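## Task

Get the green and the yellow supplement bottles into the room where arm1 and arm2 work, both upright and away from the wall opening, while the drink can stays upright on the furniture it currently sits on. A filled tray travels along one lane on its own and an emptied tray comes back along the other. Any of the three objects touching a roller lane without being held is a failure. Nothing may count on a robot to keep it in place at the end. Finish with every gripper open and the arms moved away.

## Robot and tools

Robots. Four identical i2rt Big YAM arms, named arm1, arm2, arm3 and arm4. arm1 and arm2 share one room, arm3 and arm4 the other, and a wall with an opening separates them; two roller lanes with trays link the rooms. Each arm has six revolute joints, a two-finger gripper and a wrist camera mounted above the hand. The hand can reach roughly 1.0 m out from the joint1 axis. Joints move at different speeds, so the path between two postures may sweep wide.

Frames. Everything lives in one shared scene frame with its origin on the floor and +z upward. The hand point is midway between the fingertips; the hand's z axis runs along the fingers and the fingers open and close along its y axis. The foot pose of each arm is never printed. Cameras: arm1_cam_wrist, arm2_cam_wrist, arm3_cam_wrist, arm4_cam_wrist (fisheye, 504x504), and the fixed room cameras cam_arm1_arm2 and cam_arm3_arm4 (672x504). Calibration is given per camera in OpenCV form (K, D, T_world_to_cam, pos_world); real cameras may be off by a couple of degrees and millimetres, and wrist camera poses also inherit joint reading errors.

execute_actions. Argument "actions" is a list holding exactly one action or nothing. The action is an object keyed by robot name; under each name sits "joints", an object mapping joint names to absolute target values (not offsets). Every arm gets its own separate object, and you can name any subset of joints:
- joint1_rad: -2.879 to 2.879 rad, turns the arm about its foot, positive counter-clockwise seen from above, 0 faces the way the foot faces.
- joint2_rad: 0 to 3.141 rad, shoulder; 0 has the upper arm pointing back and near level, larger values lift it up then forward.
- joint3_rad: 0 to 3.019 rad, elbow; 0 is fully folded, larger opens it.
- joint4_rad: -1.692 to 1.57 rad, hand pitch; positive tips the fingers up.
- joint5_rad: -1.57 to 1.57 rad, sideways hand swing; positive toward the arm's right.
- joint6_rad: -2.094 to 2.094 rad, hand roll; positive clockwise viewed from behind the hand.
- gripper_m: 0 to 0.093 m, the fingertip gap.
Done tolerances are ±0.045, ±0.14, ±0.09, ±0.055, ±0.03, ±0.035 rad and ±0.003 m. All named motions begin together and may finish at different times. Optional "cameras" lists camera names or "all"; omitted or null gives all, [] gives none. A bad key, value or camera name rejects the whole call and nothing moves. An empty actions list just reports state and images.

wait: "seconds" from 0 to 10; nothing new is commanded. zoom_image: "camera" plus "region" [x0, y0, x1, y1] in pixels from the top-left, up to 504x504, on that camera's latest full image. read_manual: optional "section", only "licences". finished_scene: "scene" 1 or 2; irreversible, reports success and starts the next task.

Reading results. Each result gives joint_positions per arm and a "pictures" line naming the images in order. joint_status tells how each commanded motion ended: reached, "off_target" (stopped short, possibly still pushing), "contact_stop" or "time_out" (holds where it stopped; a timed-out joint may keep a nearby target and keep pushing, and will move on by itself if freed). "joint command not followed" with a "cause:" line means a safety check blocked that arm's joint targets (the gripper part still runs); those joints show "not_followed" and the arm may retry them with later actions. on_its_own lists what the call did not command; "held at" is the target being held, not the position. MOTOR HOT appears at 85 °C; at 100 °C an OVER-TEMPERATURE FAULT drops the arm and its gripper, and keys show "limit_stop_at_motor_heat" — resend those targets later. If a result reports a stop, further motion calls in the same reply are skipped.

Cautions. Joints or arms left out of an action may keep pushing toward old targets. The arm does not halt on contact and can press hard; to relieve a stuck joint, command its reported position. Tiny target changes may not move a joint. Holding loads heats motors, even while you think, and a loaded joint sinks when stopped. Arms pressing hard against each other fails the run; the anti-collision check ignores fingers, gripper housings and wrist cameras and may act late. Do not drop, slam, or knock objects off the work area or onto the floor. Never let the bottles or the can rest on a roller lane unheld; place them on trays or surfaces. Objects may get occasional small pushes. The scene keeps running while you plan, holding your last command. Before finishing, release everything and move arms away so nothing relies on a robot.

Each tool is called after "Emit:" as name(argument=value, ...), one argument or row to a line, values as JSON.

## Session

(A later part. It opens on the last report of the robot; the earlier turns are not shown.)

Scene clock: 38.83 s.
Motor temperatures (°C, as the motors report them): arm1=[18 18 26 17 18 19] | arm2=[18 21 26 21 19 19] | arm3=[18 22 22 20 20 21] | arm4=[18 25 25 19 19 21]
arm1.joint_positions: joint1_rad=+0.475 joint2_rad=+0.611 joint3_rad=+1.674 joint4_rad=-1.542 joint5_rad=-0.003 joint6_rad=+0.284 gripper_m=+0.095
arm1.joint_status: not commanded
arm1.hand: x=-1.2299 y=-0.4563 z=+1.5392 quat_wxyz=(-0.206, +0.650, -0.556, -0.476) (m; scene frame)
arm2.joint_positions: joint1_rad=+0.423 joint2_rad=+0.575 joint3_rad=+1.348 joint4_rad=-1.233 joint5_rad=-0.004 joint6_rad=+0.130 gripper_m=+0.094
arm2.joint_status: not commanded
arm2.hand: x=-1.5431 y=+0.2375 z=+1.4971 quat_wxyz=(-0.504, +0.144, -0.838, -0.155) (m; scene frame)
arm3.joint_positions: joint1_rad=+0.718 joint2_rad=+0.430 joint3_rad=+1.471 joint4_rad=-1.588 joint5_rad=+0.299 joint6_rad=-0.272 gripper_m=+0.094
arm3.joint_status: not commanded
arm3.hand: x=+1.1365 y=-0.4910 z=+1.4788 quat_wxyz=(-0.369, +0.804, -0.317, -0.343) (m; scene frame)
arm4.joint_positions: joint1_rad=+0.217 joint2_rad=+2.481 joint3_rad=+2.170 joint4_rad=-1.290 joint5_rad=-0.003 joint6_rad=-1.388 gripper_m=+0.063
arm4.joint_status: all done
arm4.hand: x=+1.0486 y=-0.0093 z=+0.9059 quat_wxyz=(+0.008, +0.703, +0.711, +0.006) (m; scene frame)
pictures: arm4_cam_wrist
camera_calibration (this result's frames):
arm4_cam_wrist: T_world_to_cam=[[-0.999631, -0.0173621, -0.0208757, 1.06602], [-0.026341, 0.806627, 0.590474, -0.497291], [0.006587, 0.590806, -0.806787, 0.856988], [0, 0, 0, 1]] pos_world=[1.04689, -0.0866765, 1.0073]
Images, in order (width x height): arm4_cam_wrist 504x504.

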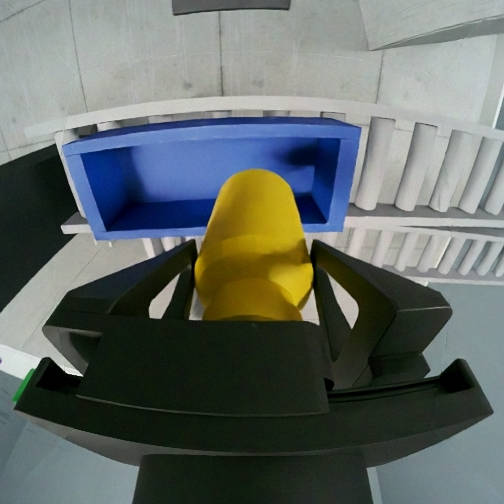

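Emit:
execute_actions(
  actions=[
    {"arm4":{"joints":{"joint1_rad":0.195,"joint2_rad":2.585,"joint4_rad":-1.165}},"arm2":{"joints":{"gripper_m":0.093,"joint1_rad":-0.305,"joint2_rad":1.9,"joint3_rad":1.53,"joint4_rad":-1.2,"joint5_rad":0,"joint6_rad":1.33}}},
  ],
  cameras=[],
)

Emit:
execute_actions(
  actions=[
    {"arm4":{"joints":{"gripper_m":0.093}}},
  ],
  cameras=[],
)

Emit:
execute_actions(
  actions=[
    {"arm4":{"joints":{"joint2_rad":2.2,"joint4_rad":-1.55}}},
  ],
  cameras=["cam_arm3_arm4"],
)

Scene clock: 41.23 s.
Motor temperatures (°C, as the motors report them): arm1=[18 18 26 17 18 19] | arm2=[18 21 26 21 19 19] | arm3=[18 22 22 20 20 21] | arm4=[18 25 25 19 19 21]
arm1.joint_positions: joint1_rad=+0.475 joint2_rad=+0.611 joint3_rad=+1.674 joint4_rad=-1.542 joint5_rad=-0.003 joint6_rad=+0.284 gripper_m=+0.095
arm1.joint_status: not commanded
arm1.hand: x=-1.2299 y=-0.4563 z=+1.5392 quat_wxyz=(-0.206, +0.650, -0.556, -0.476) (m; scene frame)
arm2.joint_positions: joint1_rad=-0.312 joint2_rad=+1.901 joint3_rad=+1.515 joint4_rad=-1.206 joint5_rad=-0.003 joint6_rad=+1.320 gripper_m=+0.093
arm2.joint_status: all done
arm2.hand: x=-1.2145 y=-0.0183 z=+1.0250 quat_wxyz=(+0.008, -0.714, -0.700, +0.004) (m; scene frame)
arm3.joint_positions: joint1_rad=+0.718 joint2_rad=+0.430 joint3_rad=+1.471 joint4_rad=-1.588 joint5_rad=+0.299 joint6_rad=-0.272 gripper_m=+0.094
arm3.joint_status: not commanded
arm3.hand: x=+1.1365 y=-0.4910 z=+1.4788 quat_wxyz=(-0.369, +0.804, -0.317, -0.343) (m; scene frame)
arm4.joint_positions: joint1_rad=+0.204 joint2_rad=+2.610 joint3_rad=+2.182 joint4_rad=-1.172 joint5_rad=-0.003 joint6_rad=-1.388 gripper_m=+0.063
arm4.joint_status: all done
arm4.hand: x=+1.0414 y=-0.0018 z=+0.8195 quat_wxyz=(+0.008, +0.707, +0.707, +0.005) (m; scene frame)
pictures: none
No camera images: the call's "cameras" was empty. Leave "cameras" out to get every camera's image.

Scene clock: 42.07 s.
Motor temperatures (°C, as the motors report them): arm1=[18 18 26 17 18 19] | arm2=[18 21 26 21 19 19] | arm3=[18 22 22 20 20 21] | arm4=[18 25 25 19 19 21]
arm1.joint_positions: joint1_rad=+0.475 joint2_rad=+0.611 joint3_rad=+1.674 joint4_rad=-1.542 joint5_rad=-0.003 joint6_rad=+0.284 gripper_m=+0.095
arm1.joint_status: not commanded
arm1.hand: x=-1.2299 y=-0.4563 z=+1.5392 quat_wxyz=(-0.206, +0.650, -0.556, -0.476) (m; scene frame)
arm2.joint_positions: joint1_rad=-0.312 joint2_rad=+1.901 joint3_rad=+1.515 joint4_rad=-1.206 joint5_rad=-0.003 joint6_rad=+1.320 gripper_m=+0.093
arm2.joint_status: not commanded
arm2.hand: x=-1.2145 y=-0.0183 z=+1.0250 quat_wxyz=(+0.008, -0.714, -0.700, +0.004) (m; scene frame)
arm3.joint_positions: joint1_rad=+0.718 joint2_rad=+0.430 joint3_rad=+1.471 joint4_rad=-1.588 joint5_rad=+0.299 joint6_rad=-0.272 gripper_m=+0.094
arm3.joint_status: not commanded
arm3.hand: x=+1.1365 y=-0.4910 z=+1.4788 quat_wxyz=(-0.369, +0.804, -0.317, -0.343) (m; scene frame)
arm4.joint_positions: joint1_rad=+0.204 joint2_rad=+2.600 joint3_rad=+2.182 joint4_rad=-1.170 joint5_rad=-0.003 joint6_rad=-1.389 gripper_m=+0.093
arm4.joint_status: all done
arm4.hand: x=+1.0382 y=-0.0023 z=+0.8267 quat_wxyz=(+0.004, +0.707, +0.707, +0.000) (m; scene frame)
pictures: none
No camera images: the call's "cameras" was empty. Leave "cameras" out to get every camera's image.

Scene clock: 43.67 s.
Motor temperatures (°C, as the motors report them): arm1=[18 18 26 17 18 19] | arm2=[18 22 26 21 19 19] | arm3=[18 22 22 20 20 21] | arm4=[18 25 25 19 19 21]
arm1.joint_positions: joint1_rad=+0.475 joint2_rad=+0.611 joint3_rad=+1.674 joint4_rad=-1.542 joint5_rad=-0.003 joint6_rad=+0.284 gripper_m=+0.095
arm1.joint_status: not commanded
arm1.hand: x=-1.2299 y=-0.4563 z=+1.5392 quat_wxyz=(-0.206, +0.650, -0.556, -0.476) (m; scene frame)
arm2.joint_positions: joint1_rad=-0.312 joint2_rad=+1.901 joint3_rad=+1.515 joint4_rad=-1.206 joint5_rad=-0.003 joint6_rad=+1.320 gripper_m=+0.093
arm2.joint_status: not commanded
arm2.hand: x=-1.2145 y=-0.0183 z=+1.0250 quat_wxyz=(+0.008, -0.714, -0.700, +0.004) (m; scene frame)
arm3.joint_positions: joint1_rad=+0.718 joint2_rad=+0.430 joint3_rad=+1.471 joint4_rad=-1.588 joint5_rad=+0.299 joint6_rad=-0.272 gripper_m=+0.094
arm3.joint_status: not commanded
arm3.hand: x=+1.1365 y=-0.4910 z=+1.4788 quat_wxyz=(-0.369, +0.804, -0.317, -0.343) (m; scene frame)
arm4.joint_positions: joint1_rad=+0.204 joint2_rad=+2.204 joint3_rad=+2.217 joint4_rad=-1.543 joint5_rad=-0.002 joint6_rad=-1.389 gripper_m=+0.093
arm4.joint_status: all done
arm4.hand: x=+1.0747 y=+0.0058 z=+1.1141 quat_wxyz=(-0.012, +0.707, +0.707, -0.023) (m; scene frame)
pictures: cam_arm3_arm4
Images, in order (width x height): cam_arm3_arm4 672x504.

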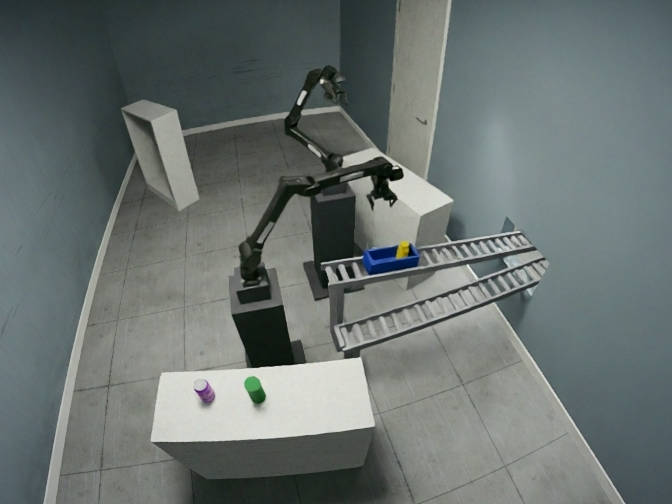

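Emit:
execute_actions(
  actions=[
    {"arm4":{"joints":{"gripper_m":0.05,"joint1_rad":-0.27,"joint2_rad":1.9,"joint3_rad":1.53,"joint4_rad":-1.2,"joint6_rad":-0.3}}},
  ],
  cameras=[],
)

Emit:
wait(
  seconds=10,
)

Emit:
wait(
  seconds=8,
)

Emit:
execute_actions(
  actions=[
    {"arm2":{"joints":{"joint1_rad":-0.32,"joint2_rad":2.31,"joint3_rad":1.11,"joint4_rad":-0.37}}},
  ],
  cameras=["arm2_cam_wrist"],
)

Scene clock: 46.10 s.
Motor temperatures (°C, as the motors report them): arm1=[18 18 26 17 18 19] | arm2=[18 22 26 21 19 19] | arm3=[18 22 22 20 20 21] | arm4=[18 25 25 19 19 21]
arm1.joint_positions: joint1_rad=+0.475 joint2_rad=+0.611 joint3_rad=+1.674 joint4_rad=-1.542 joint5_rad=-0.003 joint6_rad=+0.284 gripper_m=+0.095
arm1.joint_status: not commanded
arm1.hand: x=-1.2299 y=-0.4563 z=+1.5392 quat_wxyz=(-0.206, +0.650, -0.556, -0.476) (m; scene frame)
arm2.joint_positions: joint1_rad=-0.312 joint2_rad=+1.901 joint3_rad=+1.515 joint4_rad=-1.206 joint5_rad=-0.003 joint6_rad=+1.320 gripper_m=+0.093
arm2.joint_status: not commanded
arm2.hand: x=-1.2145 y=-0.0183 z=+1.0250 quat_wxyz=(+0.008, -0.714, -0.700, +0.004) (m; scene frame)
arm3.joint_positions: joint1_rad=+0.718 joint2_rad=+0.430 joint3_rad=+1.471 joint4_rad=-1.588 joint5_rad=+0.299 joint6_rad=-0.272 gripper_m=+0.094
arm3.joint_status: not commanded
arm3.hand: x=+1.1365 y=-0.4910 z=+1.4788 quat_wxyz=(-0.369, +0.804, -0.317, -0.343) (m; scene frame)
arm4.joint_positions: joint1_rad=-0.267 joint2_rad=+1.910 joint3_rad=+1.521 joint4_rad=-1.207 joint5_rad=+0.002 joint6_rad=-0.313 gripper_m=+0.050
arm4.joint_status: all done
arm4.hand: x=+1.2195 y=+0.2905 z=+1.0302 quat_wxyz=(+0.006, +1.000, +0.012, +0.007) (m; scene frame)
pictures: none
No camera images: the call's "cameras" was empty. Leave "cameras" out to get every camera's image.

Scene clock: 56.10 s.
Motor temperatures (°C, as the motors report them): arm1=[18 18 26 17 18 19] | arm2=[18 23 26 21 19 19] | arm3=[18 22 22 20 20 21] | arm4=[18 25 25 19 19 21]
arm1.joint_positions: joint1_rad=+0.475 joint2_rad=+0.611 joint3_rad=+1.674 joint4_rad=-1.542 joint5_rad=-0.003 joint6_rad=+0.284 gripper_m=+0.095
arm1.joint_status: not commanded
arm1.hand: x=-1.2299 y=-0.4563 z=+1.5392 quat_wxyz=(-0.206, +0.650, -0.556, -0.476) (m; scene frame)
arm2.joint_positions: joint1_rad=-0.312 joint2_rad=+1.901 joint3_rad=+1.515 joint4_rad=-1.206 joint5_rad=-0.003 joint6_rad=+1.320 gripper_m=+0.093
arm2.joint_status: not commanded
arm2.hand: x=-1.2145 y=-0.0183 z=+1.0250 quat_wxyz=(+0.008, -0.714, -0.700, +0.004) (m; scene frame)
arm3.joint_positions: joint1_rad=+0.718 joint2_rad=+0.430 joint3_rad=+1.471 joint4_rad=-1.588 joint5_rad=+0.299 joint6_rad=-0.272 gripper_m=+0.094
arm3.joint_status: not commanded
arm3.hand: x=+1.1365 y=-0.4910 z=+1.4788 quat_wxyz=(-0.369, +0.804, -0.317, -0.343) (m; scene frame)
arm4.joint_positions: joint1_rad=-0.267 joint2_rad=+1.910 joint3_rad=+1.521 joint4_rad=-1.207 joint5_rad=+0.002 joint6_rad=-0.313 gripper_m=+0.050
arm4.joint_status: all done
arm4.hand: x=+1.2195 y=+0.2905 z=+1.0302 quat_wxyz=(+0.006, +1.000, +0.012, +0.007) (m; scene frame)
wait: 10.00 s; at rest by 0.27 s
pictures: arm1_cam_wrist, arm2_cam_wrist, arm3_cam_wrist, arm4_cam_wrist, cam_arm1_arm2, cam_arm3_arm4
camera_calibration (this result's frames):
arm1_cam_wrist: T_world_to_cam=[[0.913698, 0.309563, -0.263301, 1.67339], [0.184157, -0.892943, -0.410778, 0.455559], [-0.362274, 0.326838, -0.872889, 1.1705], [0, 0, 0, 1]] pos_world=[-1.18883, -0.493796, 1.64946]
arm2_cam_wrist: T_world_to_cam=[[-0.999477, 0.029358, 0.0135941, -1.22609], [0.0316611, 0.801165, 0.597605, -0.560913], [0.00665337, 0.597723, -0.801675, 0.965967], [0, 0, 0, 1]] pos_world=[-1.21412, -0.0920003, 1.12626]
arm3_cam_wrist: T_world_to_cam=[[0.757003, 0.532053, 0.379297, -1.1618], [0.647753, -0.687293, -0.328701, -0.585403], [0.0858018, 0.494518, -0.864922, 1.54708], [0, 0, 0, 1]] pos_world=[1.12594, -0.549267, 1.58635]
arm4_cam_wrist: T_world_to_cam=[[-0.028636, 0.999495, -0.0137638, -0.242196], [0.795773, 0.0311277, 0.604794, -1.59998], [0.604918, 0.00636605, -0.796263, 0.208266], [0, 0, 0, 1]] pos_world=[1.1403, 0.290551, 1.13016]
Images, in order (width x height): arm1_cam_wrist 504x504, arm2_cam_wrist 504x504, arm3_cam_wrist 504x504, arm4_cam_wrist 504x504, cam_arm1_arm2 672x504, cam_arm3_arm4 672x504.

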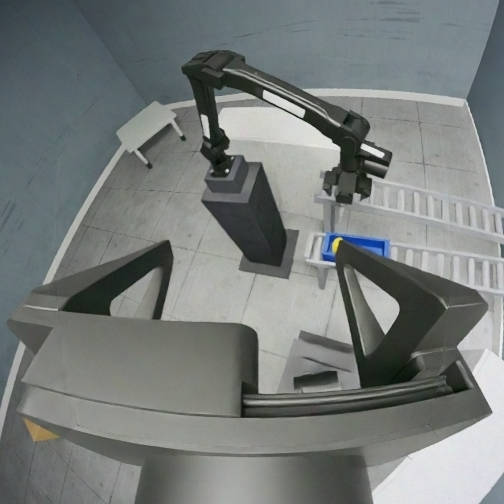

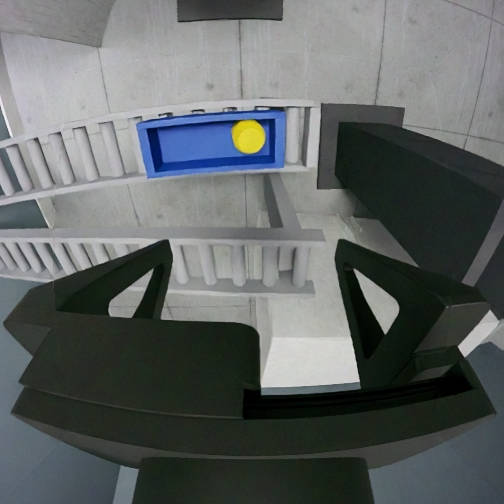

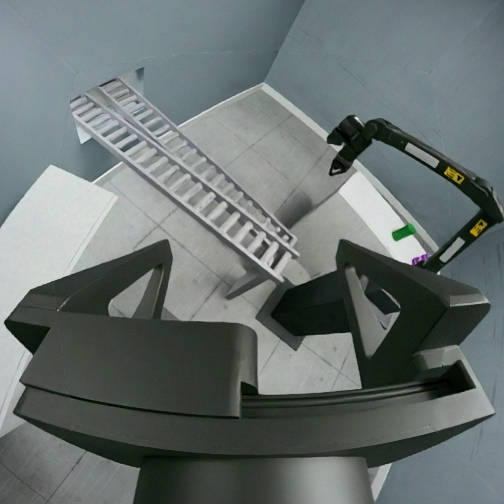

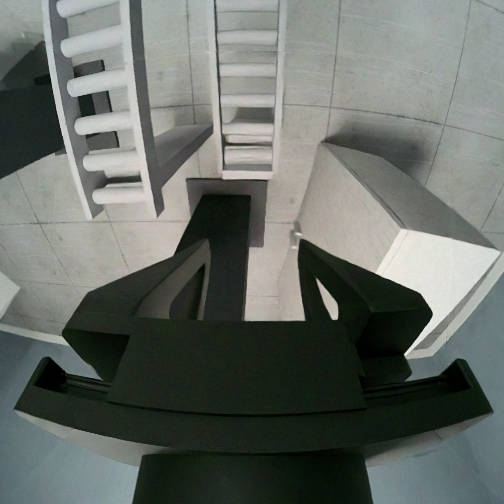

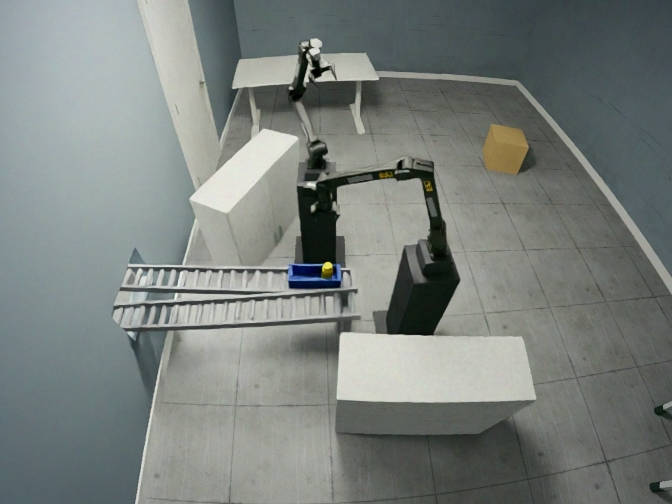

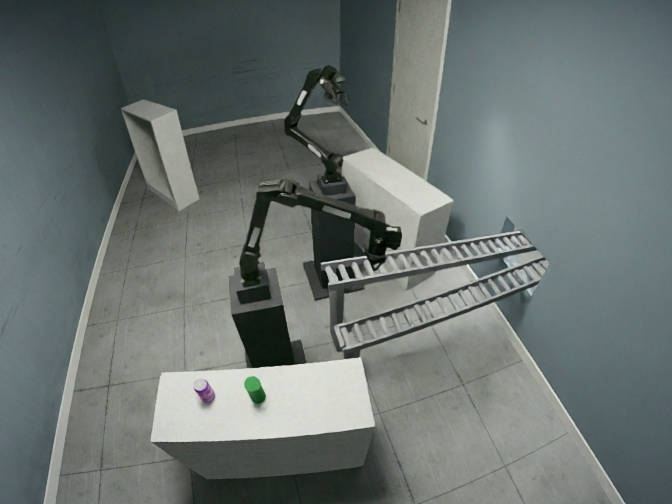

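Scene clock: 64.10 s.
Motor temperatures (°C, as the motors report them): arm1=[18 18 26 17 18 19] | arm2=[18 23 26 21 19 19] | arm3=[18 22 22 20 20 21] | arm4=[18 25 25 19 19 21]
arm1.joint_positions: joint1_rad=+0.475 joint2_rad=+0.611 joint3_rad=+1.674 joint4_rad=-1.542 joint5_rad=-0.003 joint6_rad=+0.284 gripper_m=+0.095
arm1.joint_status: not commanded
arm1.hand: x=-1.2299 y=-0.4563 z=+1.5392 quat_wxyz=(-0.206, +0.650, -0.556, -0.476) (m; scene frame)
arm2.joint_positions: joint1_rad=-0.312 joint2_rad=+1.901 joint3_rad=+1.515 joint4_rad=-1.206 joint5_rad=-0.003 joint6_rad=+1.320 gripper_m=+0.093
arm2.joint_status: not commanded
arm2.hand: x=-1.2145 y=-0.0183 z=+1.0250 quat_wxyz=(+0.008, -0.714, -0.700, +0.004) (m; scene frame)
arm3.joint_positions: joint1_rad=+0.718 joint2_rad=+0.430 joint3_rad=+1.471 joint4_rad=-1.588 joint5_rad=+0.299 joint6_rad=-0.272 gripper_m=+0.094
arm3.joint_status: not commanded
arm3.hand: x=+1.1365 y=-0.4910 z=+1.4788 quat_wxyz=(-0.369, +0.804, -0.317, -0.343) (m; scene frame)
arm4.joint_positions: joint1_rad=-0.267 joint2_rad=+1.910 joint3_rad=+1.521 joint4_rad=-1.207 joint5_rad=+0.002 joint6_rad=-0.313 gripper_m=+0.050
arm4.joint_status: all done
arm4.hand: x=+1.2195 y=+0.2905 z=+1.0302 quat_wxyz=(+0.006, +1.000, +0.012, +0.007) (m; scene frame)
wait: 8.00 s; at rest by 0.27 s
pictures: arm1_cam_wrist, arm2_cam_wrist, arm3_cam_wrist, arm4_cam_wrist, cam_arm1_arm2, cam_arm3_arm4
camera_calibration (this result's frames):
arm1_cam_wrist: T_world_to_cam=[[0.913698, 0.309563, -0.263301, 1.67339], [0.184157, -0.892943, -0.410778, 0.455559], [-0.362274, 0.326838, -0.872889, 1.1705], [0, 0, 0, 1]] pos_world=[-1.18883, -0.493796, 1.64946]
arm2_cam_wrist: T_world_to_cam=[[-0.999477, 0.029358, 0.0135941, -1.22609], [0.0316611, 0.801165, 0.597605, -0.560913], [0.00665337, 0.597723, -0.801675, 0.965967], [0, 0, 0, 1]] pos_world=[-1.21412, -0.0920003, 1.12626]
arm3_cam_wrist: T_world_to_cam=[[0.757003, 0.532053, 0.379297, -1.1618], [0.647753, -0.687293, -0.328701, -0.585403], [0.0858018, 0.494518, -0.864922, 1.54708], [0, 0, 0, 1]] pos_world=[1.12594, -0.549267, 1.58635]
arm4_cam_wrist: T_world_to_cam=[[-0.028636, 0.999495, -0.0137638, -0.242196], [0.795773, 0.0311277, 0.604794, -1.59998], [0.604918, 0.00636605, -0.796263, 0.208266], [0, 0, 0, 1]] pos_world=[1.1403, 0.290551, 1.13016]
Images, in order (width x height): arm1_cam_wrist 504x504, arm2_cam_wrist 504x504, arm3_cam_wrist 504x504, arm4_cam_wrist 504x504, cam_arm1_arm2 672x504, cam_arm3_arm4 672x504.

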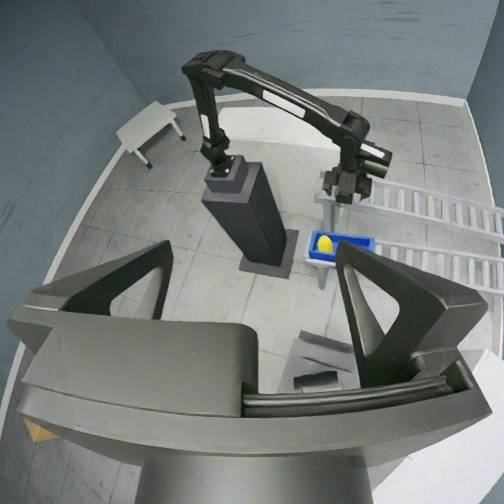

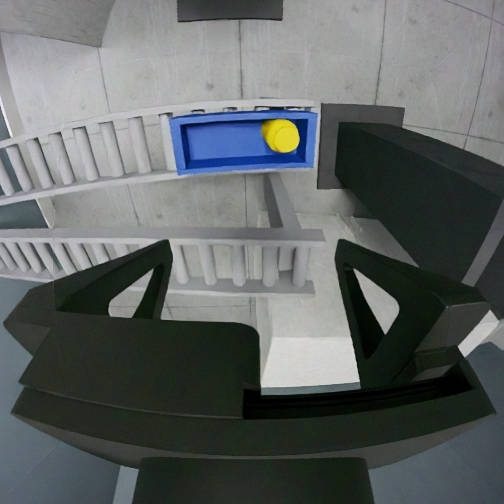

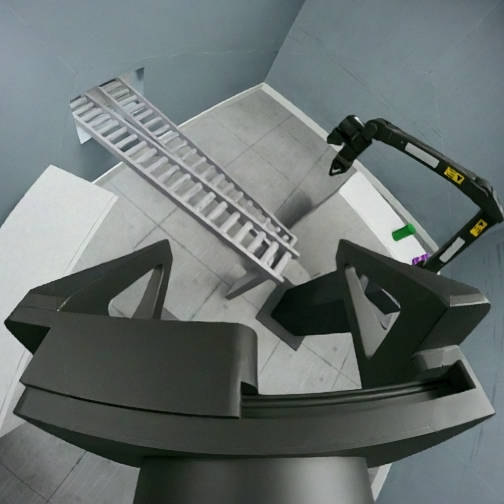

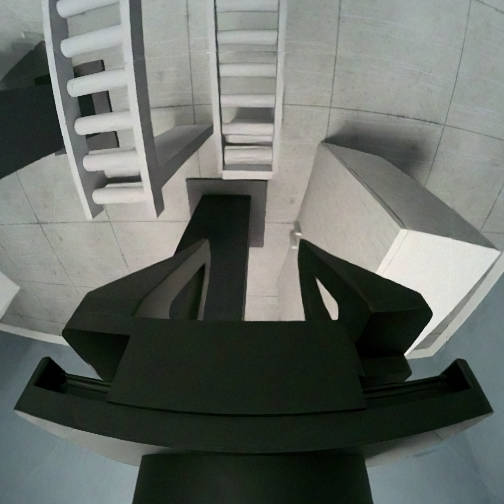

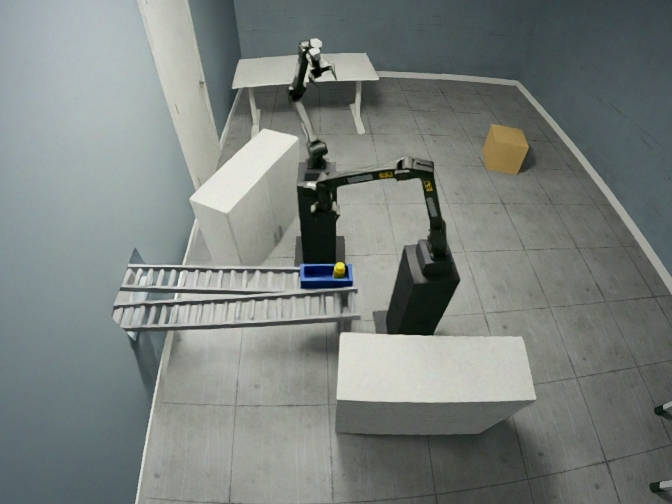

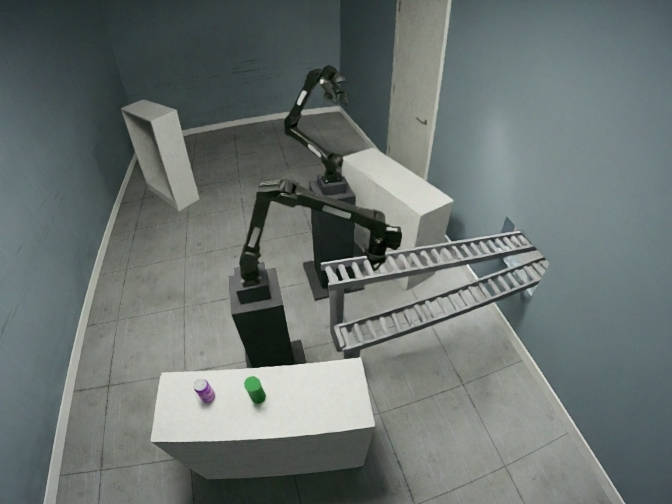

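Scene clock: 65.63 s.
Motor temperatures (°C, as the motors report them): arm1=[18 18 26 17 18 19] | arm2=[18 23 26 21 19 19] | arm3=[18 22 22 20 20 21] | arm4=[18 25 25 19 19 21]
arm1.joint_positions: joint1_rad=+0.475 joint2_rad=+0.611 joint3_rad=+1.674 joint4_rad=-1.542 joint5_rad=-0.003 joint6_rad=+0.284 gripper_m=+0.095
arm1.joint_status: not commanded
arm1.hand: x=-1.2299 y=-0.4563 z=+1.5392 quat_wxyz=(-0.206, +0.650, -0.556, -0.476) (m; scene frame)
arm2.joint_positions: joint1_rad=-0.312 joint2_rad=+2.319 joint3_rad=+1.100 joint4_rad=-0.381 joint5_rad=-0.003 joint6_rad=+1.321 gripper_m=+0.093
arm2.joint_status: all done
arm2.hand: x=-1.3145 y=+0.0084 z=+0.7048 quat_wxyz=(+0.012, -0.714, -0.700, +0.007) (m; scene frame)
arm3.joint_positions: joint1_rad=+0.718 joint2_rad=+0.430 joint3_rad=+1.471 joint4_rad=-1.588 joint5_rad=+0.299 joint6_rad=-0.272 gripper_m=+0.094
arm3.joint_status: not commanded
arm3.hand: x=+1.1365 y=-0.4910 z=+1.4788 quat_wxyz=(-0.369, +0.804, -0.317, -0.343) (m; scene frame)
arm4.joint_positions: joint1_rad=-0.267 joint2_rad=+1.910 joint3_rad=+1.521 joint4_rad=-1.207 joint5_rad=+0.002 joint6_rad=-0.313 gripper_m=+0.050
arm4.joint_status: not commanded
arm4.hand: x=+1.2195 y=+0.2905 z=+1.0302 quat_wxyz=(+0.006, +1.000, +0.012, +0.007) (m; scene frame)
pictures: arm2_cam_wrist
camera_calibration (this result's frames):
arm2_cam_wrist: T_world_to_cam=[[-0.999282, 0.0304834, 0.0224925, -1.3285], [0.0378824, 0.799679, 0.599232, -0.380811], [0.000279835, 0.599654, -0.80026, 0.684625], [0, 0, 0, 1]] pos_world=[-1.31331, -0.0655139, 0.805954]
Images, in order (width x height): arm2_cam_wrist 504x504.

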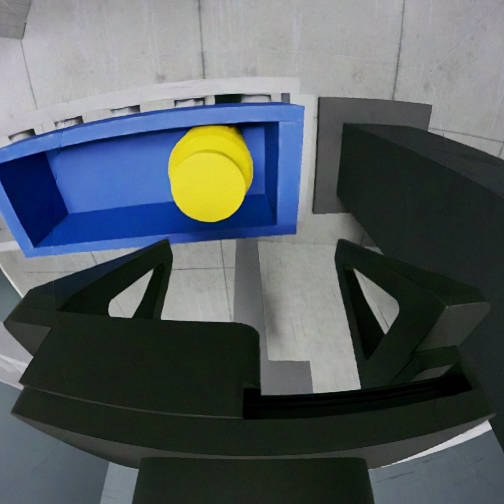

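Emit:
execute_actions(
  actions=[
    {"arm2":{"joints":{"joint1_rad":-0.33,"joint2_rad":2.45,"joint3_rad":1.25,"joint4_rad":-0.37}}},
  ],
  cameras=["arm2_cam_wrist"],
)

Emit:
execute_actions(
  actions=[
    {"arm2":{"joints":{"joint2_rad":2.56,"joint3_rad":1.31,"joint4_rad":-0.32}}},
  ],
  cameras=["arm2_cam_wrist"],
)

Scene clock: 67.13 s.
Motor temperatures (°C, as the motors report them): arm1=[18 18 26 17 18 19] | arm2=[18 23 26 21 19 19] | arm3=[18 22 23 20 20 21] | arm4=[18 25 25 19 19 21]
arm1.joint_positions: joint1_rad=+0.475 joint2_rad=+0.611 joint3_rad=+1.674 joint4_rad=-1.542 joint5_rad=-0.003 joint6_rad=+0.284 gripper_m=+0.095
arm1.joint_status: not commanded
arm1.hand: x=-1.2299 y=-0.4563 z=+1.5392 quat_wxyz=(-0.206, +0.650, -0.556, -0.476) (m; scene frame)
arm2.joint_positions: joint1_rad=-0.323 joint2_rad=+2.447 joint3_rad=+1.236 joint4_rad=-0.378 joint5_rad=-0.003 joint6_rad=+1.321 gripper_m=+0.093
arm2.joint_status: all done
arm2.hand: x=-1.2845 y=-0.0055 z=+0.6646 quat_wxyz=(+0.007, -0.718, -0.696, +0.004) (m; scene frame)
arm3.joint_positions: joint1_rad=+0.718 joint2_rad=+0.430 joint3_rad=+1.471 joint4_rad=-1.588 joint5_rad=+0.299 joint6_rad=-0.272 gripper_m=+0.094
arm3.joint_status: not commanded
arm3.hand: x=+1.1365 y=-0.4910 z=+1.4788 quat_wxyz=(-0.369, +0.804, -0.317, -0.343) (m; scene frame)
arm4.joint_positions: joint1_rad=-0.267 joint2_rad=+1.910 joint3_rad=+1.521 joint4_rad=-1.207 joint5_rad=+0.002 joint6_rad=-0.313 gripper_m=+0.050
arm4.joint_status: not commanded
arm4.hand: x=+1.2195 y=+0.2905 z=+1.0302 quat_wxyz=(+0.006, +1.000, +0.012, +0.007) (m; scene frame)
pictures: arm2_cam_wrist
camera_calibration (this result's frames):
arm2_cam_wrist: T_world_to_cam=[[-0.999067, 0.0415575, 0.0117103, -1.28969], [0.0403207, 0.801036, 0.597256, -0.342167], [0.0154401, 0.597172, -0.801965, 0.681363], [0, 0, 0, 1]] pos_world=[-1.28521, -0.0792063, 0.765894]
Images, in order (width x height): arm2_cam_wrist 504x504.

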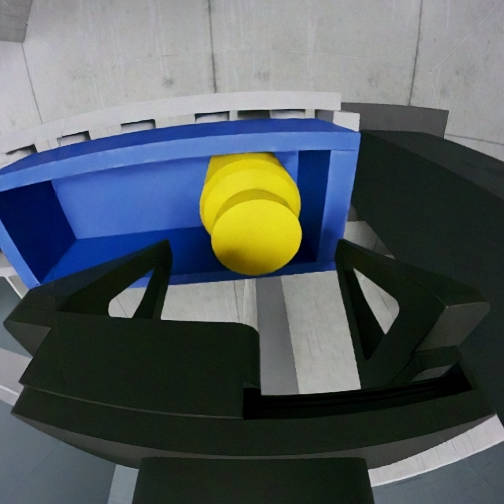

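Scene clock: 68.07 s.
Motor temperatures (°C, as the motors report them): arm1=[18 18 26 17 18 19] | arm2=[18 23 26 21 19 19] | arm3=[18 22 23 20 20 21] | arm4=[18 25 25 19 19 21]
arm1.joint_positions: joint1_rad=+0.475 joint2_rad=+0.611 joint3_rad=+1.674 joint4_rad=-1.542 joint5_rad=-0.003 joint6_rad=+0.284 gripper_m=+0.095
arm1.joint_status: not commanded
arm1.hand: x=-1.2299 y=-0.4563 z=+1.5392 quat_wxyz=(-0.206, +0.650, -0.556, -0.476) (m; scene frame)
arm2.joint_positions: joint1_rad=-0.323 joint2_rad=+2.559 joint3_rad=+1.301 joint4_rad=-0.331 joint5_rad=-0.001 joint6_rad=+1.322 gripper_m=+0.093
arm2.joint_status: all done
arm2.hand: x=-1.2821 y=-0.0067 z=+0.6202 quat_wxyz=(+0.006, -0.718, -0.696, +0.004) (m; scene frame)
arm3.joint_positions: joint1_rad=+0.718 joint2_rad=+0.430 joint3_rad=+1.471 joint4_rad=-1.588 joint5_rad=+0.299 joint6_rad=-0.272 gripper_m=+0.094
arm3.joint_status: not commanded
arm3.hand: x=+1.1365 y=-0.4910 z=+1.4788 quat_wxyz=(-0.369, +0.804, -0.317, -0.343) (m; scene frame)
arm4.joint_positions: joint1_rad=-0.267 joint2_rad=+1.910 joint3_rad=+1.521 joint4_rad=-1.207 joint5_rad=+0.002 joint6_rad=-0.313 gripper_m=+0.050
arm4.joint_status: not commanded
arm4.hand: x=+1.2195 y=+0.2905 z=+1.0302 quat_wxyz=(+0.006, +1.000, +0.012, +0.007) (m; scene frame)
pictures: arm2_cam_wrist
camera_calibration (this result's frames):
arm2_cam_wrist: T_world_to_cam=[[-0.999051, 0.04193, 0.0117929, -1.28672], [0.040699, 0.802182, 0.595691, -0.313398], [0.0155173, 0.595606, -0.803127, 0.647299], [0, 0, 0, 1]] pos_world=[-1.28278, -0.0801806, 0.721725]
Images, in order (width x height): arm2_cam_wrist 504x504.

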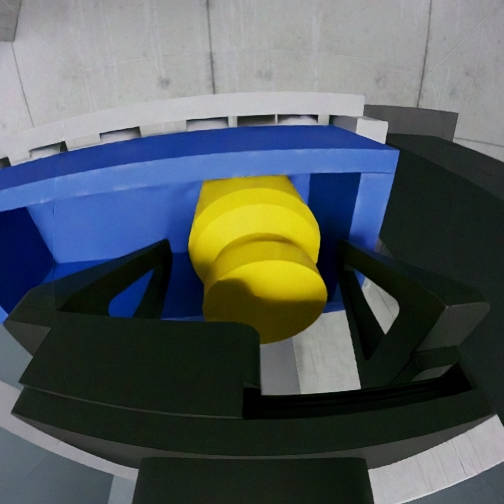

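Emit:
execute_actions(
  actions=[
    {"arm2":{"joints":{"gripper_m":0.02}}},
  ],
  cameras=[],
)

Emit:
execute_actions(
  actions=[
    {"arm2":{"joints":{"joint2_rad":2.33,"joint3_rad":1.18,"joint4_rad":-0.42}}},
  ],
  cameras=[],
)

Emit:
execute_actions(
  actions=[
    {"arm2":{"joints":{"joint2_rad":1.75,"joint3_rad":1.5,"joint4_rad":-1.32}}},
  ],
  cameras=[],
)

Emit:
execute_actions(
  actions=[
    {"arm2":{"joints":{"joint1_rad":1.42,"joint6_rad":0}}},
  ],
  cameras=[],
)

Emit:
execute_actions(
  actions=[
    {"arm2":{"joints":{"joint2_rad":2.19,"joint3_rad":1.69,"joint4_rad":-1.05}}},
  ],
  cameras=["cam_arm1_arm2"],
)

Scene clock: 69.30 s.
Motor temperatures (°C, as the motors report them): arm1=[18 18 26 17 18 19] | arm2=[18 23 26 21 19 19] | arm3=[18 22 23 20 20 21] | arm4=[18 25 25 19 19 21]
arm1.joint_positions: joint1_rad=+0.475 joint2_rad=+0.611 joint3_rad=+1.674 joint4_rad=-1.542 joint5_rad=-0.003 joint6_rad=+0.284 gripper_m=+0.095
arm1.joint_status: not commanded
arm1.hand: x=-1.2299 y=-0.4563 z=+1.5392 quat_wxyz=(-0.206, +0.650, -0.556, -0.476) (m; scene frame)
arm2.joint_positions: joint1_rad=-0.323 joint2_rad=+2.559 joint3_rad=+1.301 joint4_rad=-0.331 joint5_rad=-0.001 joint6_rad=+1.322 gripper_m=+0.065
arm2.joint_status: gripper_m off_target (ended at +0.065, target +0.020)
arm2.hand: x=-1.2821 y=-0.0067 z=+0.6202 quat_wxyz=(+0.006, -0.718, -0.696, +0.004) (m; scene frame)
arm3.joint_positions: joint1_rad=+0.718 joint2_rad=+0.430 joint3_rad=+1.471 joint4_rad=-1.588 joint5_rad=+0.299 joint6_rad=-0.272 gripper_m=+0.094
arm3.joint_status: not commanded
arm3.hand: x=+1.1365 y=-0.4910 z=+1.4788 quat_wxyz=(-0.369, +0.804, -0.317, -0.343) (m; scene frame)
arm4.joint_positions: joint1_rad=-0.267 joint2_rad=+1.910 joint3_rad=+1.521 joint4_rad=-1.207 joint5_rad=+0.002 joint6_rad=-0.313 gripper_m=+0.050
arm4.joint_status: not commanded
arm4.hand: x=+1.2195 y=+0.2905 z=+1.0302 quat_wxyz=(+0.006, +1.000, +0.012, +0.007) (m; scene frame)
pictures: none
No camera images: the call's "cameras" was empty. Leave "cameras" out to get every camera's image.

Scene clock: 70.33 s.
Motor temperatures (°C, as the motors report them): arm1=[18 18 26 17 18 19] | arm2=[18 23 26 21 19 19] | arm3=[18 22 23 20 20 21] | arm4=[18 25 25 19 19 21]
arm1.joint_positions: joint1_rad=+0.475 joint2_rad=+0.611 joint3_rad=+1.674 joint4_rad=-1.542 joint5_rad=-0.003 joint6_rad=+0.284 gripper_m=+0.095
arm1.joint_status: not commanded
arm1.hand: x=-1.2299 y=-0.4563 z=+1.5392 quat_wxyz=(-0.206, +0.650, -0.556, -0.476) (m; scene frame)
arm2.joint_positions: joint1_rad=-0.323 joint2_rad=+2.336 joint3_rad=+1.177 joint4_rad=-0.409 joint5_rad=-0.005 joint6_rad=+1.322 gripper_m=+0.065
arm2.joint_status: all done
arm2.hand: x=-1.2837 y=-0.0050 z=+0.7083 quat_wxyz=(-0.002, -0.718, -0.696, -0.002) (m; scene frame)
arm3.joint_positions: joint1_rad=+0.718 joint2_rad=+0.430 joint3_rad=+1.471 joint4_rad=-1.588 joint5_rad=+0.299 joint6_rad=-0.272 gripper_m=+0.094
arm3.joint_status: not commanded
arm3.hand: x=+1.1365 y=-0.4910 z=+1.4788 quat_wxyz=(-0.369, +0.804, -0.317, -0.343) (m; scene frame)
arm4.joint_positions: joint1_rad=-0.267 joint2_rad=+1.910 joint3_rad=+1.521 joint4_rad=-1.207 joint5_rad=+0.002 joint6_rad=-0.313 gripper_m=+0.050
arm4.joint_status: not commanded
arm4.hand: x=+1.2195 y=+0.2905 z=+1.0302 quat_wxyz=(+0.006, +1.000, +0.012, +0.007) (m; scene frame)
pictures: none
No camera images: the call's "cameras" was empty. Leave "cameras" out to get every camera's image.

Scene clock: 72.10 s.
Motor temperatures (°C, as the motors report them): arm1=[18 18 26 17 18 19] | arm2=[18 23 26 21 19 19] | arm3=[18 22 23 20 20 21] | arm4=[18 25 25 19 19 21]
arm1.joint_positions: joint1_rad=+0.475 joint2_rad=+0.611 joint3_rad=+1.674 joint4_rad=-1.542 joint5_rad=-0.003 joint6_rad=+0.284 gripper_m=+0.095
arm1.joint_status: not commanded
arm1.hand: x=-1.2299 y=-0.4563 z=+1.5392 quat_wxyz=(-0.206, +0.650, -0.556, -0.476) (m; scene frame)
arm2.joint_positions: joint1_rad=-0.323 joint2_rad=+1.773 joint3_rad=+1.486 joint4_rad=-1.308 joint5_rad=-0.004 joint6_rad=+1.322 gripper_m=+0.065
arm2.joint_status: all done
arm2.hand: x=-1.2478 y=-0.0145 z=+1.0817 quat_wxyz=(+0.010, -0.718, -0.696, +0.005) (m; scene frame)
arm3.joint_positions: joint1_rad=+0.718 joint2_rad=+0.430 joint3_rad=+1.471 joint4_rad=-1.588 joint5_rad=+0.299 joint6_rad=-0.272 gripper_m=+0.094
arm3.joint_status: not commanded
arm3.hand: x=+1.1365 y=-0.4910 z=+1.4788 quat_wxyz=(-0.369, +0.804, -0.317, -0.343) (m; scene frame)
arm4.joint_positions: joint1_rad=-0.267 joint2_rad=+1.910 joint3_rad=+1.521 joint4_rad=-1.207 joint5_rad=+0.002 joint6_rad=-0.313 gripper_m=+0.050
arm4.joint_status: not commanded
arm4.hand: x=+1.2195 y=+0.2905 z=+1.0302 quat_wxyz=(+0.006, +1.000, +0.012, +0.007) (m; scene frame)
pictures: none
No camera images: the call's "cameras" was empty. Leave "cameras" out to get every camera's image.

Scene clock: 74.17 s.
Motor temperatures (°C, as the motors report them): arm1=[18 18 26 17 18 19] | arm2=[18 23 26 21 19 19] | arm3=[18 22 23 20 20 21] | arm4=[18 25 25 19 19 21]
arm1.joint_positions: joint1_rad=+0.475 joint2_rad=+0.611 joint3_rad=+1.674 joint4_rad=-1.542 joint5_rad=-0.003 joint6_rad=+0.284 gripper_m=+0.095
arm1.joint_status: not commanded
arm1.hand: x=-1.2299 y=-0.4563 z=+1.5392 quat_wxyz=(-0.206, +0.650, -0.556, -0.476) (m; scene frame)
arm2.joint_positions: joint1_rad=+1.427 joint2_rad=+1.773 joint3_rad=+1.486 joint4_rad=-1.308 joint5_rad=-0.002 joint6_rad=+0.010 gripper_m=+0.065
arm2.joint_status: all done
arm2.hand: x=-1.6990 y=+0.6525 z=+1.0787 quat_wxyz=(+0.010, +0.667, -0.745, +0.009) (m; scene frame)
arm3.joint_positions: joint1_rad=+0.718 joint2_rad=+0.430 joint3_rad=+1.471 joint4_rad=-1.588 joint5_rad=+0.299 joint6_rad=-0.272 gripper_m=+0.094
arm3.joint_status: not commanded
arm3.hand: x=+1.1365 y=-0.4910 z=+1.4788 quat_wxyz=(-0.369, +0.804, -0.317, -0.343) (m; scene frame)
arm4.joint_positions: joint1_rad=-0.267 joint2_rad=+1.910 joint3_rad=+1.521 joint4_rad=-1.207 joint5_rad=+0.002 joint6_rad=-0.313 gripper_m=+0.050
arm4.joint_status: not commanded
arm4.hand: x=+1.2195 y=+0.2905 z=+1.0302 quat_wxyz=(+0.006, +1.000, +0.012, +0.007) (m; scene frame)
pictures: none
No camera images: the call's "cameras" was empty. Leave "cameras" out to get every camera's image.

Scene clock: 75.63 s.
Motor temperatures (°C, as the motors report them): arm1=[18 18 26 17 18 19] | arm2=[18 24 26 21 19 19] | arm3=[18 22 23 20 20 21] | arm4=[18 25 25 19 19 21]
arm1.joint_positions: joint1_rad=+0.475 joint2_rad=+0.611 joint3_rad=+1.674 joint4_rad=-1.542 joint5_rad=-0.003 joint6_rad=+0.284 gripper_m=+0.095
arm1.joint_status: not commanded
arm1.hand: x=-1.2299 y=-0.4563 z=+1.5392 quat_wxyz=(-0.206, +0.650, -0.556, -0.476) (m; scene frame)
arm2.joint_positions: joint1_rad=+1.427 joint2_rad=+2.228 joint3_rad=+1.663 joint4_rad=-1.061 joint5_rad=-0.002 joint6_rad=+0.010 gripper_m=+0.065
arm2.joint_status: all done
arm2.hand: x=-1.6895 y=+0.7429 z=+0.8834 quat_wxyz=(+0.021, +0.666, -0.745, +0.019) (m; scene frame)
arm3.joint_positions: joint1_rad=+0.718 joint2_rad=+0.430 joint3_rad=+1.471 joint4_rad=-1.588 joint5_rad=+0.299 joint6_rad=-0.272 gripper_m=+0.094
arm3.joint_status: not commanded
arm3.hand: x=+1.1365 y=-0.4910 z=+1.4788 quat_wxyz=(-0.369, +0.804, -0.317, -0.343) (m; scene frame)
arm4.joint_positions: joint1_rad=-0.267 joint2_rad=+1.910 joint3_rad=+1.521 joint4_rad=-1.207 joint5_rad=+0.002 joint6_rad=-0.313 gripper_m=+0.050
arm4.joint_status: not commanded
arm4.hand: x=+1.2195 y=+0.2905 z=+1.0302 quat_wxyz=(+0.006, +1.000, +0.012, +0.007) (m; scene frame)
pictures: cam_arm1_arm2
Images, in order (width x height): cam_arm1_arm2 672x504.

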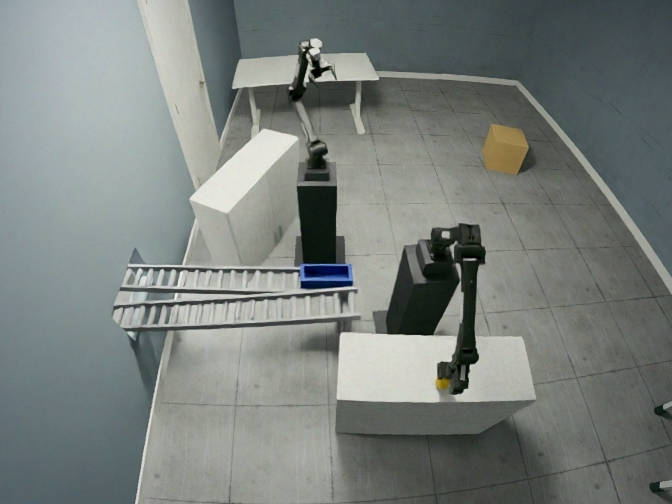

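Emit:
execute_actions(
  actions=[
    {"arm2":{"joints":{"joint2_rad":2.205,"joint4_rad":-1.01}}},
  ],
  cameras=[],
)

Emit:
execute_actions(
  actions=[
    {"arm2":{"joints":{"gripper_m":0.093}}},
  ],
  cameras=[],
)

Emit:
execute_actions(
  actions=[
    {"arm2":{"joints":{"joint2_rad":1.95,"joint3_rad":1.75,"joint4_rad":-1.37}}},
  ],
  cameras=[],
)

Emit:
execute_actions(
  actions=[
    {"arm2":{"joints":{"gripper_m":0.05,"joint1_rad":-0.18,"joint6_rad":-0.1,"joint2_rad":2.42,"joint3_rad":1.42,"joint4_rad":-0.56}}},
  ],
  cameras=[],
)

Emit:
execute_actions(
  actions=[
    {"arm2":{"joints":{"joint2_rad":2.58,"joint3_rad":1.5,"joint4_rad":-0.49}}},
  ],
  cameras=["cam_arm1_arm2","arm2_cam_wrist"],
)

Scene clock: 76.90 s.
Motor temperatures (°C, as the motors report them): arm1=[18 18 26 17 18 19] | arm2=[18 24 26 21 19 19] | arm3=[18 22 23 20 20 21] | arm4=[18 25 25 19 19 21]
arm1.joint_positions: joint1_rad=+0.475 joint2_rad=+0.611 joint3_rad=+1.674 joint4_rad=-1.542 joint5_rad=-0.003 joint6_rad=+0.284 gripper_m=+0.095
arm1.joint_status: not commanded
arm1.hand: x=-1.2299 y=-0.4563 z=+1.5392 quat_wxyz=(-0.206, +0.650, -0.556, -0.476) (m; scene frame)
arm2.joint_positions: joint1_rad=+1.427 joint2_rad=+2.228 joint3_rad=+1.663 joint4_rad=-1.024 joint5_rad=-0.002 joint6_rad=+0.010 gripper_m=+0.065
arm2.joint_status: all done
arm2.hand: x=-1.6886 y=+0.7518 z=+0.8830 quat_wxyz=(+0.008, +0.667, -0.745, +0.007) (m; scene frame)
arm3.joint_positions: joint1_rad=+0.718 joint2_rad=+0.430 joint3_rad=+1.471 joint4_rad=-1.588 joint5_rad=+0.299 joint6_rad=-0.272 gripper_m=+0.094
arm3.joint_status: not commanded
arm3.hand: x=+1.1365 y=-0.4910 z=+1.4788 quat_wxyz=(-0.369, +0.804, -0.317, -0.343) (m; scene frame)
arm4.joint_positions: joint1_rad=-0.267 joint2_rad=+1.910 joint3_rad=+1.521 joint4_rad=-1.207 joint5_rad=+0.002 joint6_rad=-0.313 gripper_m=+0.050
arm4.joint_status: not commanded
arm4.hand: x=+1.2195 y=+0.2905 z=+1.0302 quat_wxyz=(+0.006, +1.000, +0.012, +0.007) (m; scene frame)
pictures: none
No camera images: the call's "cameras" was empty. Leave "cameras" out to get every camera's image.

Scene clock: 77.57 s.
Motor temperatures (°C, as the motors report them): arm1=[18 18 26 17 18 19] | arm2=[18 24 26 21 19 19] | arm3=[18 22 23 20 20 21] | arm4=[18 25 25 19 19 21]
arm1.joint_positions: joint1_rad=+0.475 joint2_rad=+0.611 joint3_rad=+1.674 joint4_rad=-1.542 joint5_rad=-0.003 joint6_rad=+0.284 gripper_m=+0.095
arm1.joint_status: not commanded
arm1.hand: x=-1.2299 y=-0.4563 z=+1.5392 quat_wxyz=(-0.206, +0.650, -0.556, -0.476) (m; scene frame)
arm2.joint_positions: joint1_rad=+1.427 joint2_rad=+2.228 joint3_rad=+1.663 joint4_rad=-1.024 joint5_rad=-0.002 joint6_rad=+0.010 gripper_m=+0.093
arm2.joint_status: all done
arm2.hand: x=-1.6886 y=+0.7518 z=+0.8830 quat_wxyz=(+0.008, +0.667, -0.745, +0.007) (m; scene frame)
arm3.joint_positions: joint1_rad=+0.718 joint2_rad=+0.430 joint3_rad=+1.471 joint4_rad=-1.588 joint5_rad=+0.299 joint6_rad=-0.272 gripper_m=+0.094
arm3.joint_status: not commanded
arm3.hand: x=+1.1365 y=-0.4910 z=+1.4788 quat_wxyz=(-0.369, +0.804, -0.317, -0.343) (m; scene frame)
arm4.joint_positions: joint1_rad=-0.267 joint2_rad=+1.910 joint3_rad=+1.521 joint4_rad=-1.207 joint5_rad=+0.002 joint6_rad=-0.313 gripper_m=+0.050
arm4.joint_status: not commanded
arm4.hand: x=+1.2195 y=+0.2905 z=+1.0302 quat_wxyz=(+0.006, +1.000, +0.012, +0.007) (m; scene frame)
pictures: none
No camera images: the call's "cameras" was empty. Leave "cameras" out to get every camera's image.

Scene clock: 78.93 s.
Motor temperatures (°C, as the motors report them): arm1=[18 18 26 17 18 19] | arm2=[18 24 26 21 19 19] | arm3=[18 22 23 20 20 21] | arm4=[18 25 25 19 19 21]
arm1.joint_positions: joint1_rad=+0.475 joint2_rad=+0.611 joint3_rad=+1.674 joint4_rad=-1.542 joint5_rad=-0.003 joint6_rad=+0.284 gripper_m=+0.095
arm1.joint_status: not commanded
arm1.hand: x=-1.2299 y=-0.4563 z=+1.5392 quat_wxyz=(-0.206, +0.650, -0.556, -0.476) (m; scene frame)
arm2.joint_positions: joint1_rad=+1.427 joint2_rad=+1.944 joint3_rad=+1.729 joint4_rad=-1.357 joint5_rad=-0.002 joint6_rad=+0.010 gripper_m=+0.093
arm2.joint_status: all done
arm2.hand: x=-1.6918 y=+0.7234 z=+1.0753 quat_wxyz=(+0.002, +0.667, -0.745, +0.001) (m; scene frame)
arm3.joint_positions: joint1_rad=+0.718 joint2_rad=+0.430 joint3_rad=+1.471 joint4_rad=-1.588 joint5_rad=+0.299 joint6_rad=-0.272 gripper_m=+0.094
arm3.joint_status: not commanded
arm3.hand: x=+1.1365 y=-0.4910 z=+1.4788 quat_wxyz=(-0.369, +0.804, -0.317, -0.343) (m; scene frame)
arm4.joint_positions: joint1_rad=-0.267 joint2_rad=+1.910 joint3_rad=+1.521 joint4_rad=-1.207 joint5_rad=+0.002 joint6_rad=-0.313 gripper_m=+0.050
arm4.joint_status: not commanded
arm4.hand: x=+1.2195 y=+0.2905 z=+1.0302 quat_wxyz=(+0.006, +1.000, +0.012, +0.007) (m; scene frame)
pictures: none
No camera images: the call's "cameras" was empty. Leave "cameras" out to get every camera's image.

Scene clock: 80.73 s.
Motor temperatures (°C, as the motors report them): arm1=[18 18 26 17 18 19] | arm2=[18 24 26 21 19 19] | arm3=[18 22 23 20 20 21] | arm4=[18 25 25 19 19 21]
arm1.joint_positions: joint1_rad=+0.475 joint2_rad=+0.611 joint3_rad=+1.674 joint4_rad=-1.542 joint5_rad=-0.003 joint6_rad=+0.284 gripper_m=+0.095
arm1.joint_status: not commanded
arm1.hand: x=-1.2299 y=-0.4563 z=+1.5392 quat_wxyz=(-0.206, +0.650, -0.556, -0.476) (m; scene frame)
arm2.joint_positions: joint1_rad=-0.187 joint2_rad=+2.427 joint3_rad=+1.415 joint4_rad=-0.566 joint5_rad=+0.002 joint6_rad=-0.091 gripper_m=+0.050
arm2.joint_status: all done
arm2.hand: x=-1.2041 y=+0.0489 z=+0.7050 quat_wxyz=(+0.003, -0.027, -1.000, +0.002) (m; scene frame)
arm3.joint_positions: joint1_rad=+0.718 joint2_rad=+0.430 joint3_rad=+1.471 joint4_rad=-1.588 joint5_rad=+0.299 joint6_rad=-0.272 gripper_m=+0.094
arm3.joint_status: not commanded
arm3.hand: x=+1.1365 y=-0.4910 z=+1.4788 quat_wxyz=(-0.369, +0.804, -0.317, -0.343) (m; scene frame)
arm4.joint_positions: joint1_rad=-0.267 joint2_rad=+1.910 joint3_rad=+1.521 joint4_rad=-1.207 joint5_rad=+0.002 joint6_rad=-0.313 gripper_m=+0.050
arm4.joint_status: not commanded
arm4.hand: x=+1.2195 y=+0.2905 z=+1.0302 quat_wxyz=(+0.006, +1.000, +0.012, +0.007) (m; scene frame)
pictures: none
No camera images: the call's "cameras" was empty. Leave "cameras" out to get every camera's image.

Scene clock: 81.90 s.
Motor temperatures (°C, as the motors report them): arm1=[18 18 26 17 18 19] | arm2=[18 24 26 21 19 19] | arm3=[18 22 23 20 20 21] | arm4=[18 25 25 19 19 21]
arm1.joint_positions: joint1_rad=+0.475 joint2_rad=+0.611 joint3_rad=+1.674 joint4_rad=-1.542 joint5_rad=-0.003 joint6_rad=+0.284 gripper_m=+0.095
arm1.joint_status: not commanded
arm1.hand: x=-1.2299 y=-0.4563 z=+1.5392 quat_wxyz=(-0.206, +0.650, -0.556, -0.476) (m; scene frame)
arm2.joint_positions: joint1_rad=-0.187 joint2_rad=+2.592 joint3_rad=+1.488 joint4_rad=-0.498 joint5_rad=+0.002 joint6_rad=-0.091 gripper_m=+0.050
arm2.joint_status: all done
arm2.hand: x=-1.2129 y=+0.0499 z=+0.6307 quat_wxyz=(+0.015, -0.027, -1.000, +0.001) (m; scene frame)
arm3.joint_positions: joint1_rad=+0.718 joint2_rad=+0.430 joint3_rad=+1.471 joint4_rad=-1.588 joint5_rad=+0.299 joint6_rad=-0.272 gripper_m=+0.094
arm3.joint_status: not commanded
arm3.hand: x=+1.1365 y=-0.4910 z=+1.4788 quat_wxyz=(-0.369, +0.804, -0.317, -0.343) (m; scene frame)
arm4.joint_positions: joint1_rad=-0.267 joint2_rad=+1.910 joint3_rad=+1.521 joint4_rad=-1.207 joint5_rad=+0.002 joint6_rad=-0.313 gripper_m=+0.050
arm4.joint_status: not commanded
arm4.hand: x=+1.2195 y=+0.2905 z=+1.0302 quat_wxyz=(+0.006, +1.000, +0.012, +0.007) (m; scene frame)
pictures: arm2_cam_wrist, cam_arm1_arm2
camera_calibration (this result's frames):
arm2_cam_wrist: T_world_to_cam=[[-0.0636039, -0.997974, -0.00151984, -0.0251553], [-0.785085, 0.0490955, 0.617439, -1.34559], [-0.616114, 0.0404648, -0.786617, -0.127883], [0, 0, 0, 1]] pos_world=[-1.13679, 0.0461328, 0.730187]
Images, in order (width x height): arm2_cam_wrist 504x504, cam_arm1_arm2 672x504.

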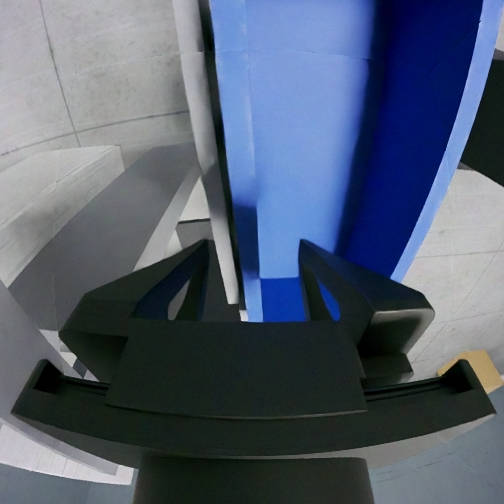

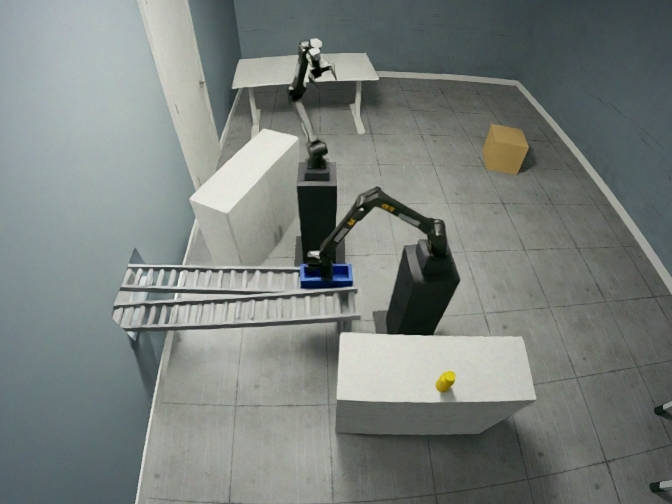

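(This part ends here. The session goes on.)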